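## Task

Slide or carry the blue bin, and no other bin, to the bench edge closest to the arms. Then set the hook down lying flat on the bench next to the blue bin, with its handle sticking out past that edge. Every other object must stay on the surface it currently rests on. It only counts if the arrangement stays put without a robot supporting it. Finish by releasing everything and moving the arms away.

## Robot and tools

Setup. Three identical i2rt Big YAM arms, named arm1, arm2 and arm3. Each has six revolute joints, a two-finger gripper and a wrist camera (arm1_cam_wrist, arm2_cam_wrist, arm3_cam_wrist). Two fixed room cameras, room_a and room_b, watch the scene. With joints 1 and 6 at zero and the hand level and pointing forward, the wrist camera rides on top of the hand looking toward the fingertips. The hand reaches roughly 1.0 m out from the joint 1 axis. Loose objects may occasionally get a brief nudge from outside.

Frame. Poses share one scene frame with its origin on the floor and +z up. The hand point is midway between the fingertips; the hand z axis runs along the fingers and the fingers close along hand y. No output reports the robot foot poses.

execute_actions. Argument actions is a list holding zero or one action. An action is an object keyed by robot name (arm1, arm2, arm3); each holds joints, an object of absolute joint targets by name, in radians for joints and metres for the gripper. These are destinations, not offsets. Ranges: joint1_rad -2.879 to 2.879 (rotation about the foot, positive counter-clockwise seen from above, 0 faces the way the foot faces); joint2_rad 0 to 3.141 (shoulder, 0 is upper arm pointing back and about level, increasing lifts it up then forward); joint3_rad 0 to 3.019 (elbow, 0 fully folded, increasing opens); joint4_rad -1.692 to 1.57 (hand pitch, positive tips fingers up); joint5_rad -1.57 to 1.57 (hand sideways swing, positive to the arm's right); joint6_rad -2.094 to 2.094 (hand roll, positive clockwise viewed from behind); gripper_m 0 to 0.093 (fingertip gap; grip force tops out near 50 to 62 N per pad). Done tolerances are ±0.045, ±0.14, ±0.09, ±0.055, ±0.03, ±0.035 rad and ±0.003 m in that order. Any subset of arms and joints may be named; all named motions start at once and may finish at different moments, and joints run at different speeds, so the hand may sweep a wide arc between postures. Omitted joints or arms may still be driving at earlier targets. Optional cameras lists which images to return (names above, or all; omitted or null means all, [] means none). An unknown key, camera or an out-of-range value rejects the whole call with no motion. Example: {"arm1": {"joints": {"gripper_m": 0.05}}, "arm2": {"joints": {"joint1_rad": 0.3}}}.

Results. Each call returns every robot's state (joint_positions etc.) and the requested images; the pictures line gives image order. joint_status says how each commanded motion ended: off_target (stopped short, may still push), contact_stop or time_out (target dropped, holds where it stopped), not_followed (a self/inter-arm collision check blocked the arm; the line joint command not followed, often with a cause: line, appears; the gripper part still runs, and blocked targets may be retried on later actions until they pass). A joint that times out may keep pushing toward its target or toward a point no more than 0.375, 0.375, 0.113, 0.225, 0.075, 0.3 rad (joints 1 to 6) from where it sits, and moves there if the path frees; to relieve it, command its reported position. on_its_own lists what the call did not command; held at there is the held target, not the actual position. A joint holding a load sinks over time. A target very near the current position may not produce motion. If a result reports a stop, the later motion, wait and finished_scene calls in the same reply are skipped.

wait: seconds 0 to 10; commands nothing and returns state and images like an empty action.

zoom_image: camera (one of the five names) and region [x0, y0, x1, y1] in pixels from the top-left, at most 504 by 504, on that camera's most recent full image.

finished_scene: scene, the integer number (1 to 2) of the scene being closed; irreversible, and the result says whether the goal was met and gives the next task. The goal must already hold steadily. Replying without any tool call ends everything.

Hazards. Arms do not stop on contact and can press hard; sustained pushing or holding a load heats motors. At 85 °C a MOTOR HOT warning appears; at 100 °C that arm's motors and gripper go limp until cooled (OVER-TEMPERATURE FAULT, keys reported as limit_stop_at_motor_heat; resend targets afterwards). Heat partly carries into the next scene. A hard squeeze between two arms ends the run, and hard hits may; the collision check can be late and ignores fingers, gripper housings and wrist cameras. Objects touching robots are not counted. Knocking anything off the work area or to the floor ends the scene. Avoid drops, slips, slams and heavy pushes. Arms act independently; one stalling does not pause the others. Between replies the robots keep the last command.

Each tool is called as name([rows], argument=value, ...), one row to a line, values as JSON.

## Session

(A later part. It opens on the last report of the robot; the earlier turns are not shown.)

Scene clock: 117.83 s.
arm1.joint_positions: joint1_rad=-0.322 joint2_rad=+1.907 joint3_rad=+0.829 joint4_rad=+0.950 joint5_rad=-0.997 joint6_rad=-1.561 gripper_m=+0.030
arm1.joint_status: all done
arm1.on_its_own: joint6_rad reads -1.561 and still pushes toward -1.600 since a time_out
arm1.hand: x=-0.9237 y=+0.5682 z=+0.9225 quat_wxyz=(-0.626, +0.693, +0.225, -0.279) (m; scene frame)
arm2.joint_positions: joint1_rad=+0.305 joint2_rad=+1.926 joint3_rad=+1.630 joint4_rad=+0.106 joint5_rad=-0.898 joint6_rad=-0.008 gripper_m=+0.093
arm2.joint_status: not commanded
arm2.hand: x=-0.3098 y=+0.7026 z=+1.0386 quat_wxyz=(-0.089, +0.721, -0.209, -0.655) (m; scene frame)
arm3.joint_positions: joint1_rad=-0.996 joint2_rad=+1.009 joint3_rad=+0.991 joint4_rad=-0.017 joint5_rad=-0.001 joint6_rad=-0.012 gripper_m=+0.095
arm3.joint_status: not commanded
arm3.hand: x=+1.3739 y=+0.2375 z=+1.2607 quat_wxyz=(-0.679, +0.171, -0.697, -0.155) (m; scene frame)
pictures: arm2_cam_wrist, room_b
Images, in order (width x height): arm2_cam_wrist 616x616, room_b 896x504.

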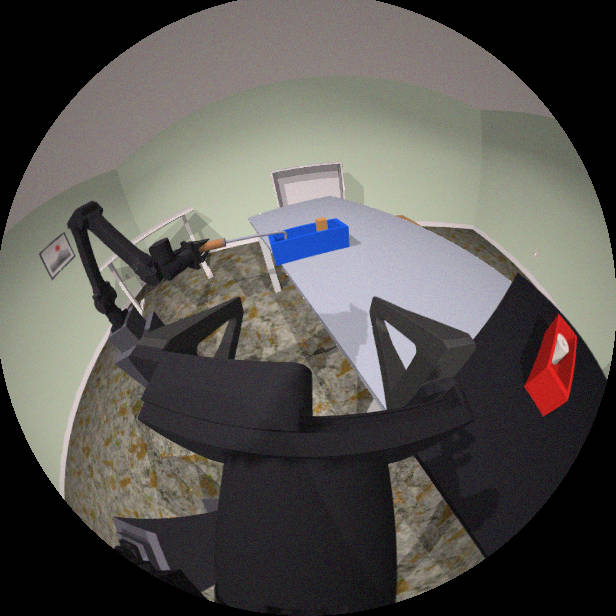

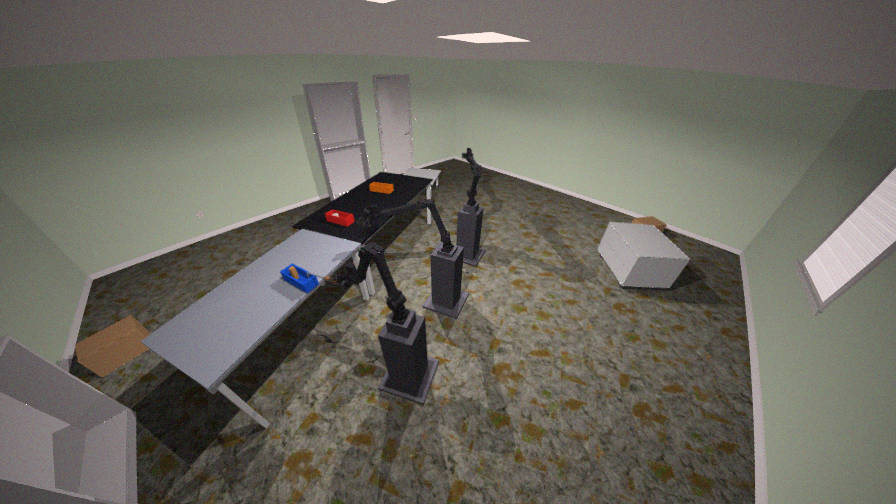

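execute_actions([
  {"arm1":{"joints":{"joint3_rad":1.25}}},
], cameras=[])

execute_actions([
  {"arm1":{"joints":{"joint1_rad":0.12,"joint2_rad":2.2,"joint3_rad":1.75,"joint4_rad":1.35,"joint5_rad":0,"joint6_rad":0}}},
], cameras=["room_b","room_a","arm2_cam_wrist"])

Scene clock: 123.57 s.
arm1.joint_positions: joint1_rad=-0.322 joint2_rad=+1.904 joint3_rad=+1.192 joint4_rad=+0.958 joint5_rad=-1.003 joint6_rad=-1.556 gripper_m=+0.029
arm1.joint_status: all done
arm1.on_its_own: joint6_rad reads -1.556 and still pushes toward -1.600 since a time_out
arm1.hand: x=-0.8974 y=+0.6655 z=+1.0735 quat_wxyz=(-0.727, +0.582, +0.302, -0.203) (m; scene frame)
arm2.joint_positions: joint1_rad=+0.305 joint2_rad=+1.926 joint3_rad=+1.630 joint4_rad=+0.106 joint5_rad=-0.898 joint6_rad=-0.008 gripper_m=+0.093
arm2.joint_status: not commanded
arm2.hand: x=-0.3098 y=+0.7026 z=+1.0386 quat_wxyz=(-0.089, +0.721, -0.209, -0.655) (m; scene frame)
arm3.joint_positions: joint1_rad=-0.996 joint2_rad=+1.009 joint3_rad=+0.991 joint4_rad=-0.017 joint5_rad=-0.001 joint6_rad=-0.012 gripper_m=+0.095
arm3.joint_status: not commanded
arm3.hand: x=+1.3739 y=+0.2375 z=+1.2607 quat_wxyz=(-0.679, +0.171, -0.697, -0.155) (m; scene frame)
pictures: none
No camera images: the call's "cameras" was empty. Leave "cameras" out to get every camera's image.

Scene clock: 127.03 s.
arm1.joint_positions: joint1_rad=+0.116 joint2_rad=+2.248 joint3_rad=+1.659 joint4_rad=+1.299 joint5_rad=+0.001 joint6_rad=-0.018 gripper_m=+0.029
arm1.joint_status: joint3_rad time_out (moved +0.467 of +0.558); the others done
arm1.on_its_own: joint3_rad reads +1.659 and still pushes toward +1.750 since a time_out
arm1.hand: x=-1.0703 y=+0.7940 z=+1.1488 quat_wxyz=(-0.595, +0.318, -0.260, -0.691) (m; scene frame)
arm2.joint_positions: joint1_rad=+0.305 joint2_rad=+1.926 joint3_rad=+1.630 joint4_rad=+0.106 joint5_rad=-0.898 joint6_rad=-0.008 gripper_m=+0.093
arm2.joint_status: not commanded
arm2.hand: x=-0.3098 y=+0.7026 z=+1.0386 quat_wxyz=(-0.089, +0.721, -0.209, -0.655) (m; scene frame)
arm3.joint_positions: joint1_rad=-0.996 joint2_rad=+1.009 joint3_rad=+0.991 joint4_rad=-0.017 joint5_rad=-0.001 joint6_rad=-0.012 gripper_m=+0.095
arm3.joint_status: not commanded
arm3.hand: x=+1.3739 y=+0.2375 z=+1.2607 quat_wxyz=(-0.679, +0.171, -0.697, -0.155) (m; scene frame)
pictures: arm2_cam_wrist, room_a, room_b
Images, in order (width x height): arm2_cam_wrist 616x616, room_a 896x504, room_b 896x504.

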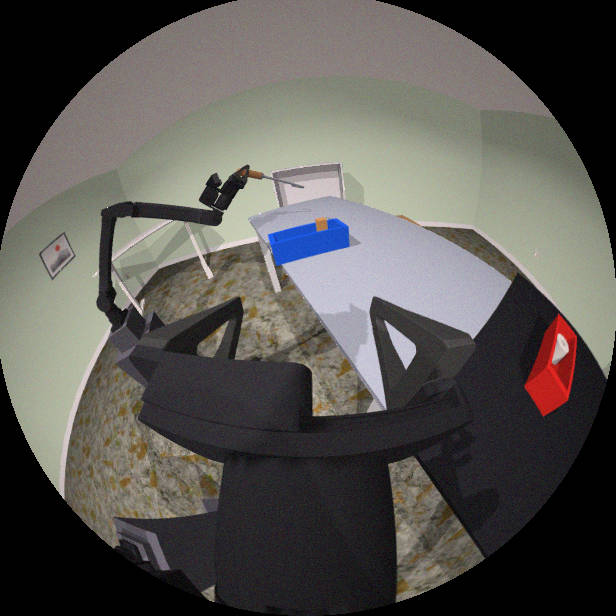

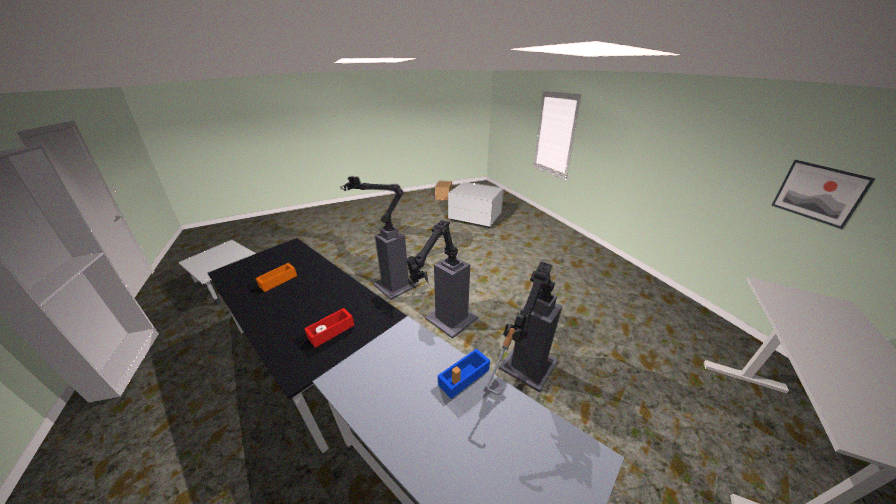

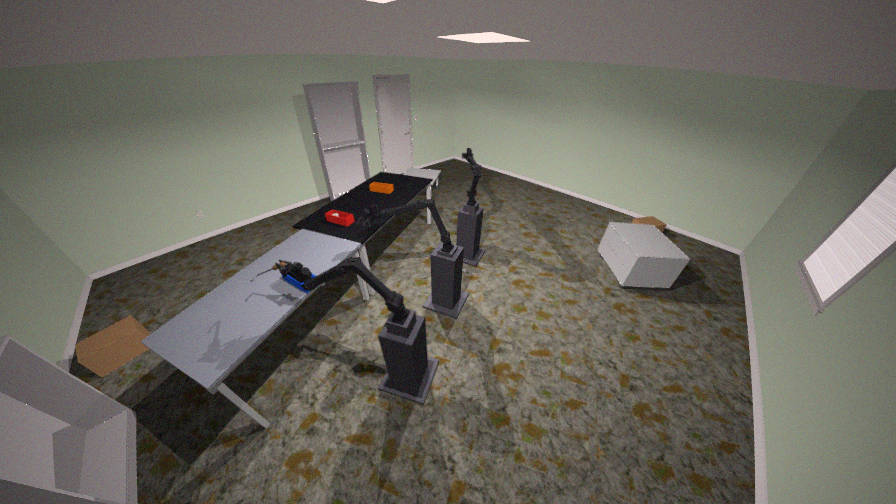

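execute_actions([
  {"arm1":{"joints":{"joint2_rad":2.42,"joint3_rad":1.55,"joint4_rad":1.57}}},
], cameras=[])

execute_actions([
  {"arm1":{"joints":{"joint2_rad":2.55,"joint3_rad":1.46}}},
], cameras=["room_a","room_b"])

zoom_image(camera="room_a", region=[420,300,580,460])

Scene clock: 131.03 s.
arm1.joint_positions: joint1_rad=+0.116 joint2_rad=+2.484 joint3_rad=+1.520 joint4_rad=+1.520 joint5_rad=+0.001 joint6_rad=-0.016 gripper_m=+0.029
arm1.joint_status: all done
joint sent to its limit — the command would take arm1.joint4_rad past its upper limit, so that joint was sent only as far as its limit.
arm1.hand: x=-1.0651 y=+0.7708 z=+0.9413 quat_wxyz=(-0.572, +0.371, -0.305, -0.665) (m; scene frame)
arm2.joint_positions: joint1_rad=+0.305 joint2_rad=+1.926 joint3_rad=+1.630 joint4_rad=+0.106 joint5_rad=-0.898 joint6_rad=-0.008 gripper_m=+0.093
arm2.joint_status: not commanded
arm2.hand: x=-0.3098 y=+0.7026 z=+1.0386 quat_wxyz=(-0.089, +0.721, -0.209, -0.655) (m; scene frame)
arm3.joint_positions: joint1_rad=-0.996 joint2_rad=+1.009 joint3_rad=+0.991 joint4_rad=-0.017 joint5_rad=-0.001 joint6_rad=-0.012 gripper_m=+0.095
arm3.joint_status: not commanded
arm3.hand: x=+1.3739 y=+0.2375 z=+1.2607 quat_wxyz=(-0.679, +0.171, -0.697, -0.155) (m; scene frame)
pictures: none
No camera images: the call's "cameras" was empty. Leave "cameras" out to get every camera's image.

Scene clock: 132.00 s.
arm1.joint_positions: joint1_rad=+0.116 joint2_rad=+2.547 joint3_rad=+1.461 joint4_rad=+1.542 joint5_rad=+0.001 joint6_rad=-0.013 gripper_m=+0.029
arm1.joint_status: all done
arm1.hand: x=-1.0619 y=+0.7547 z=+0.8737 quat_wxyz=(-0.555, +0.404, -0.333, -0.647) (m; scene frame)
arm2.joint_positions: joint1_rad=+0.305 joint2_rad=+1.926 joint3_rad=+1.630 joint4_rad=+0.106 joint5_rad=-0.898 joint6_rad=-0.008 gripper_m=+0.093
arm2.joint_status: not commanded
arm2.hand: x=-0.3098 y=+0.7026 z=+1.0386 quat_wxyz=(-0.089, +0.721, -0.209, -0.655) (m; scene frame)
arm3.joint_positions: joint1_rad=-0.996 joint2_rad=+1.009 joint3_rad=+0.991 joint4_rad=-0.017 joint5_rad=-0.001 joint6_rad=-0.012 gripper_m=+0.095
arm3.joint_status: not commanded
arm3.hand: x=+1.3739 y=+0.2375 z=+1.2607 quat_wxyz=(-0.679, +0.171, -0.697, -0.155) (m; scene frame)
pictures: room_a, room_b
Images, in order (width x height): room_a 896x504, room_b 896x504.

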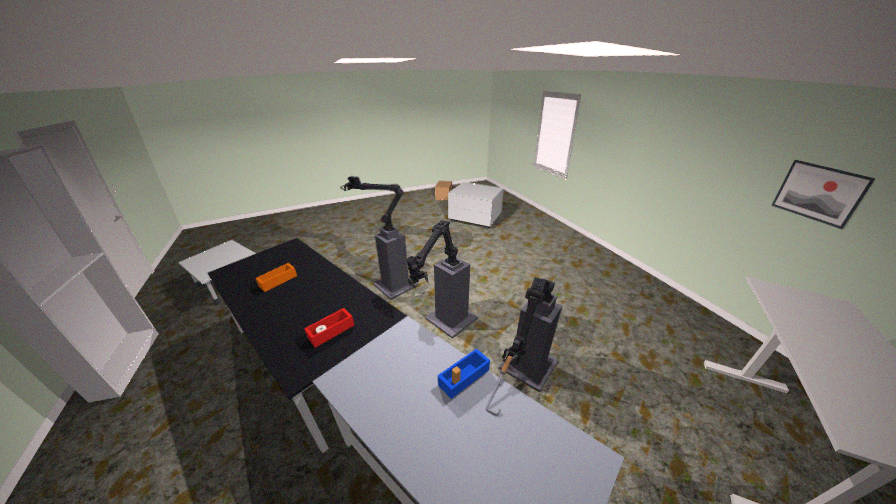

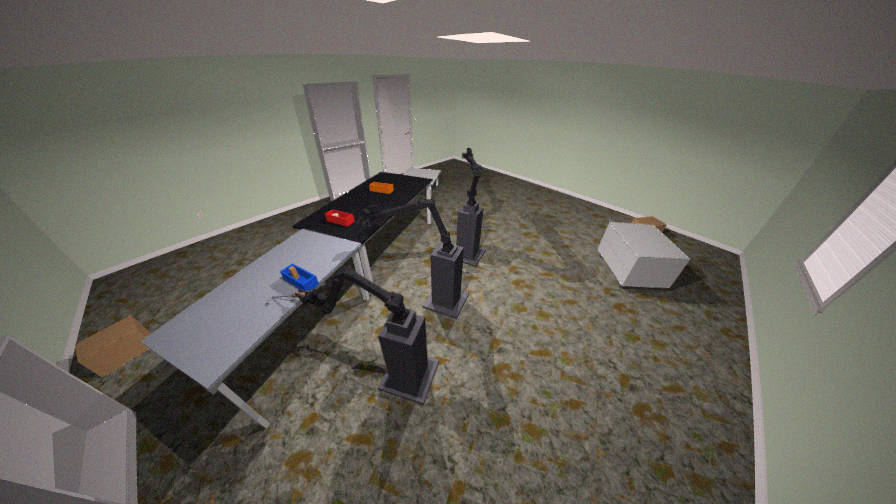

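Region (420, 300, 580, 460) of room_a's 896x504 image, scaled by 3.150, with more detail than that image has.

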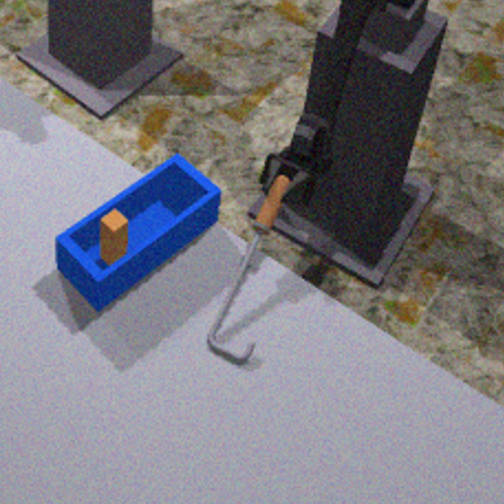

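execute_actions([
  {"arm1":{"joints":{"joint2_rad":2.64}}},
], cameras=[])

execute_actions([
  {"arm1":{"joints":{"gripper_m":0.093}}},
], cameras=[])

execute_actions([
  {"arm1":{"joints":{"joint3_rad":1.0,"joint2_rad":2.5}},"arm2":{"joints":{"joint2_rad":1.4}}},
], cameras=["room_a","arm1_cam_wrist"])

zoom_image(camera="room_a", region=[420,300,580,460])

Scene clock: 136.53 s.
arm1.joint_positions: joint1_rad=+0.116 joint2_rad=+2.641 joint3_rad=+1.461 joint4_rad=+1.549 joint5_rad=+0.000 joint6_rad=-0.011 gripper_m=+0.029
arm1.joint_status: all done
arm1.hand: x=-1.0599 y=+0.7449 z=+0.8052 quat_wxyz=(-0.539, +0.431, -0.357, -0.629) (m; scene frame)
arm2.joint_positions: joint1_rad=+0.305 joint2_rad=+1.926 joint3_rad=+1.630 joint4_rad=+0.106 joint5_rad=-0.898 joint6_rad=-0.008 gripper_m=+0.093
arm2.joint_status: not commanded
arm2.hand: x=-0.3098 y=+0.7026 z=+1.0386 quat_wxyz=(-0.089, +0.721, -0.209, -0.655) (m; scene frame)
arm3.joint_positions: joint1_rad=-0.996 joint2_rad=+1.009 joint3_rad=+0.991 joint4_rad=-0.017 joint5_rad=-0.001 joint6_rad=-0.012 gripper_m=+0.095
arm3.joint_status: not commanded
arm3.hand: x=+1.3739 y=+0.2375 z=+1.2607 quat_wxyz=(-0.679, +0.171, -0.697, -0.155) (m; scene frame)
pictures: none
No camera images: the call's "cameras" was empty. Leave "cameras" out to get every camera's image.

Scene clock: 137.23 s.
arm1.joint_positions: joint1_rad=+0.116 joint2_rad=+2.641 joint3_rad=+1.461 joint4_rad=+1.549 joint5_rad=+0.000 joint6_rad=-0.011 gripper_m=+0.093
arm1.joint_status: all done
arm1.hand: x=-1.0599 y=+0.7449 z=+0.8052 quat_wxyz=(-0.539, +0.431, -0.357, -0.629) (m; scene frame)
arm2.joint_positions: joint1_rad=+0.305 joint2_rad=+1.926 joint3_rad=+1.630 joint4_rad=+0.106 joint5_rad=-0.898 joint6_rad=-0.008 gripper_m=+0.093
arm2.joint_status: not commanded
arm2.hand: x=-0.3098 y=+0.7026 z=+1.0386 quat_wxyz=(-0.089, +0.721, -0.209, -0.655) (m; scene frame)
arm3.joint_positions: joint1_rad=-0.996 joint2_rad=+1.009 joint3_rad=+0.991 joint4_rad=-0.017 joint5_rad=-0.001 joint6_rad=-0.012 gripper_m=+0.095
arm3.joint_status: not commanded
arm3.hand: x=+1.3739 y=+0.2375 z=+1.2607 quat_wxyz=(-0.679, +0.171, -0.697, -0.155) (m; scene frame)
pictures: none
No camera images: the call's "cameras" was empty. Leave "cameras" out to get every camera's image.

Scene clock: 138.93 s.
arm1.joint_positions: joint1_rad=+0.116 joint2_rad=+2.517 joint3_rad=+1.002 joint4_rad=+1.549 joint5_rad=+0.000 joint6_rad=-0.011 gripper_m=+0.093
arm1.joint_status: all done
arm1.hand: x=-1.0384 y=+0.6218 z=+0.7388 quat_wxyz=(-0.471, +0.531, -0.440, -0.549) (m; scene frame)
arm2.joint_positions: joint1_rad=+0.305 joint2_rad=+1.411 joint3_rad=+1.691 joint4_rad=+0.106 joint5_rad=-0.900 joint6_rad=-0.008 gripper_m=+0.093
arm2.joint_status: all done
arm2.hand: x=-0.2639 y=+0.5153 z=+1.4130 quat_wxyz=(-0.268, +0.622, -0.025, -0.736) (m; scene frame)
arm3.joint_positions: joint1_rad=-0.996 joint2_rad=+1.009 joint3_rad=+0.991 joint4_rad=-0.017 joint5_rad=-0.001 joint6_rad=-0.012 gripper_m=+0.095
arm3.joint_status: not commanded
arm3.hand: x=+1.3739 y=+0.2375 z=+1.2607 quat_wxyz=(-0.679, +0.171, -0.697, -0.155) (m; scene frame)
pictures: arm1_cam_wrist, room_a
Images, in order (width x height): arm1_cam_wrist 616x616, room_a 896x504.

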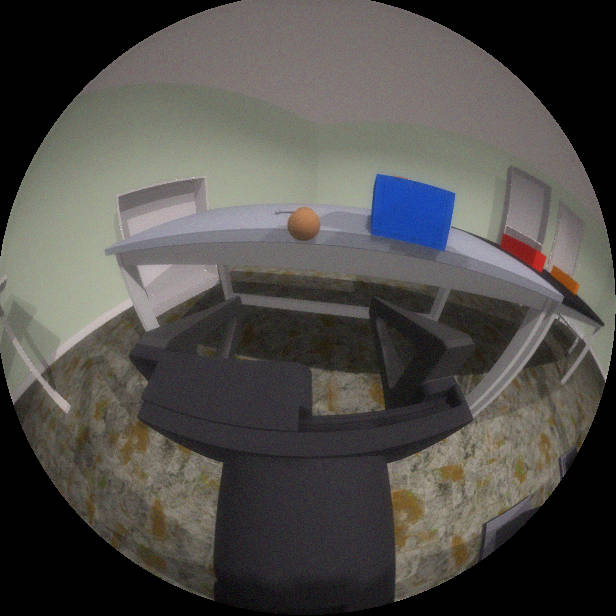

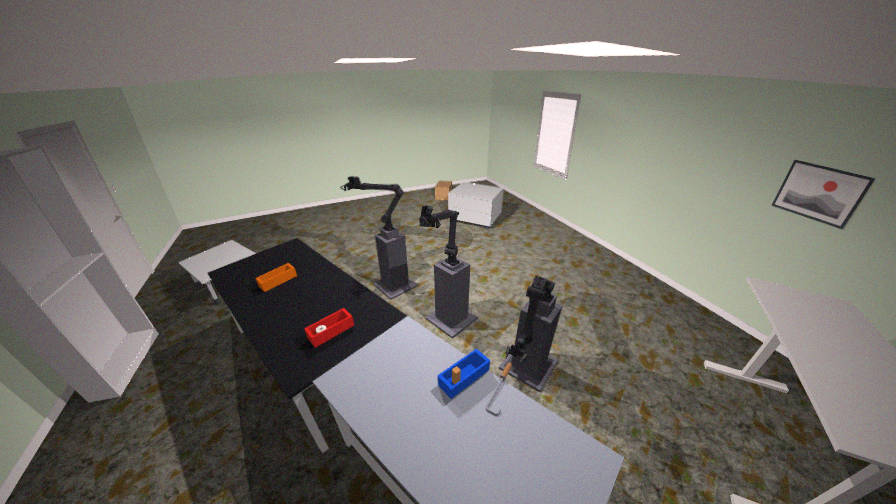

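Region (420, 300, 580, 460) of room_a's 896x504 image, scaled by 3.150, with more detail than that image has.

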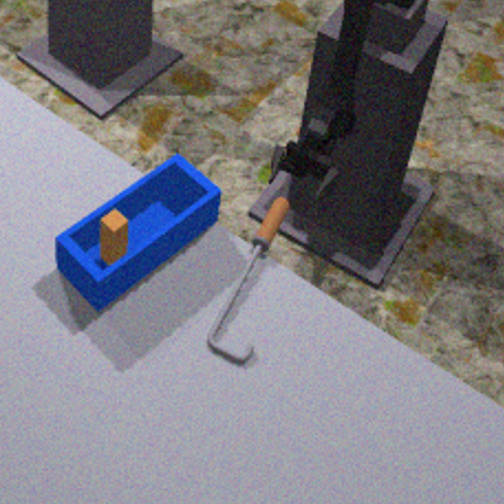

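execute_actions([
  {"arm1":{"joints":{"joint1_rad":0.9}}},
], cameras=[])

finished_scene(scene=1)

Scene clock: 142.63 s.
arm1.joint_positions: joint1_rad=+0.909 joint2_rad=+2.517 joint3_rad=+1.002 joint4_rad=+1.549 joint5_rad=-0.002 joint6_rad=-0.011 gripper_m=+0.093
arm1.joint_status: all done
arm1.hand: x=-1.4533 y=+0.3585 z=+0.7335 quat_wxyz=(-0.224, +0.664, -0.199, -0.685) (m; scene frame)
arm2.joint_positions: joint1_rad=+0.305 joint2_rad=+1.411 joint3_rad=+1.691 joint4_rad=+0.106 joint5_rad=-0.900 joint6_rad=-0.008 gripper_m=+0.093
arm2.joint_status: not commanded
arm2.hand: x=-0.2639 y=+0.5153 z=+1.4130 quat_wxyz=(-0.268, +0.622, -0.025, -0.736) (m; scene frame)
arm3.joint_positions: joint1_rad=-0.996 joint2_rad=+1.009 joint3_rad=+0.991 joint4_rad=-0.017 joint5_rad=-0.001 joint6_rad=-0.012 gripper_m=+0.095
arm3.joint_status: not commanded
arm3.hand: x=+1.3739 y=+0.2375 z=+1.2607 quat_wxyz=(-0.679, +0.171, -0.697, -0.155) (m; scene frame)
pictures: none
No camera images: the call's "cameras" was empty. Leave "cameras" out to get every camera's image.

The scene is finished: the task was done.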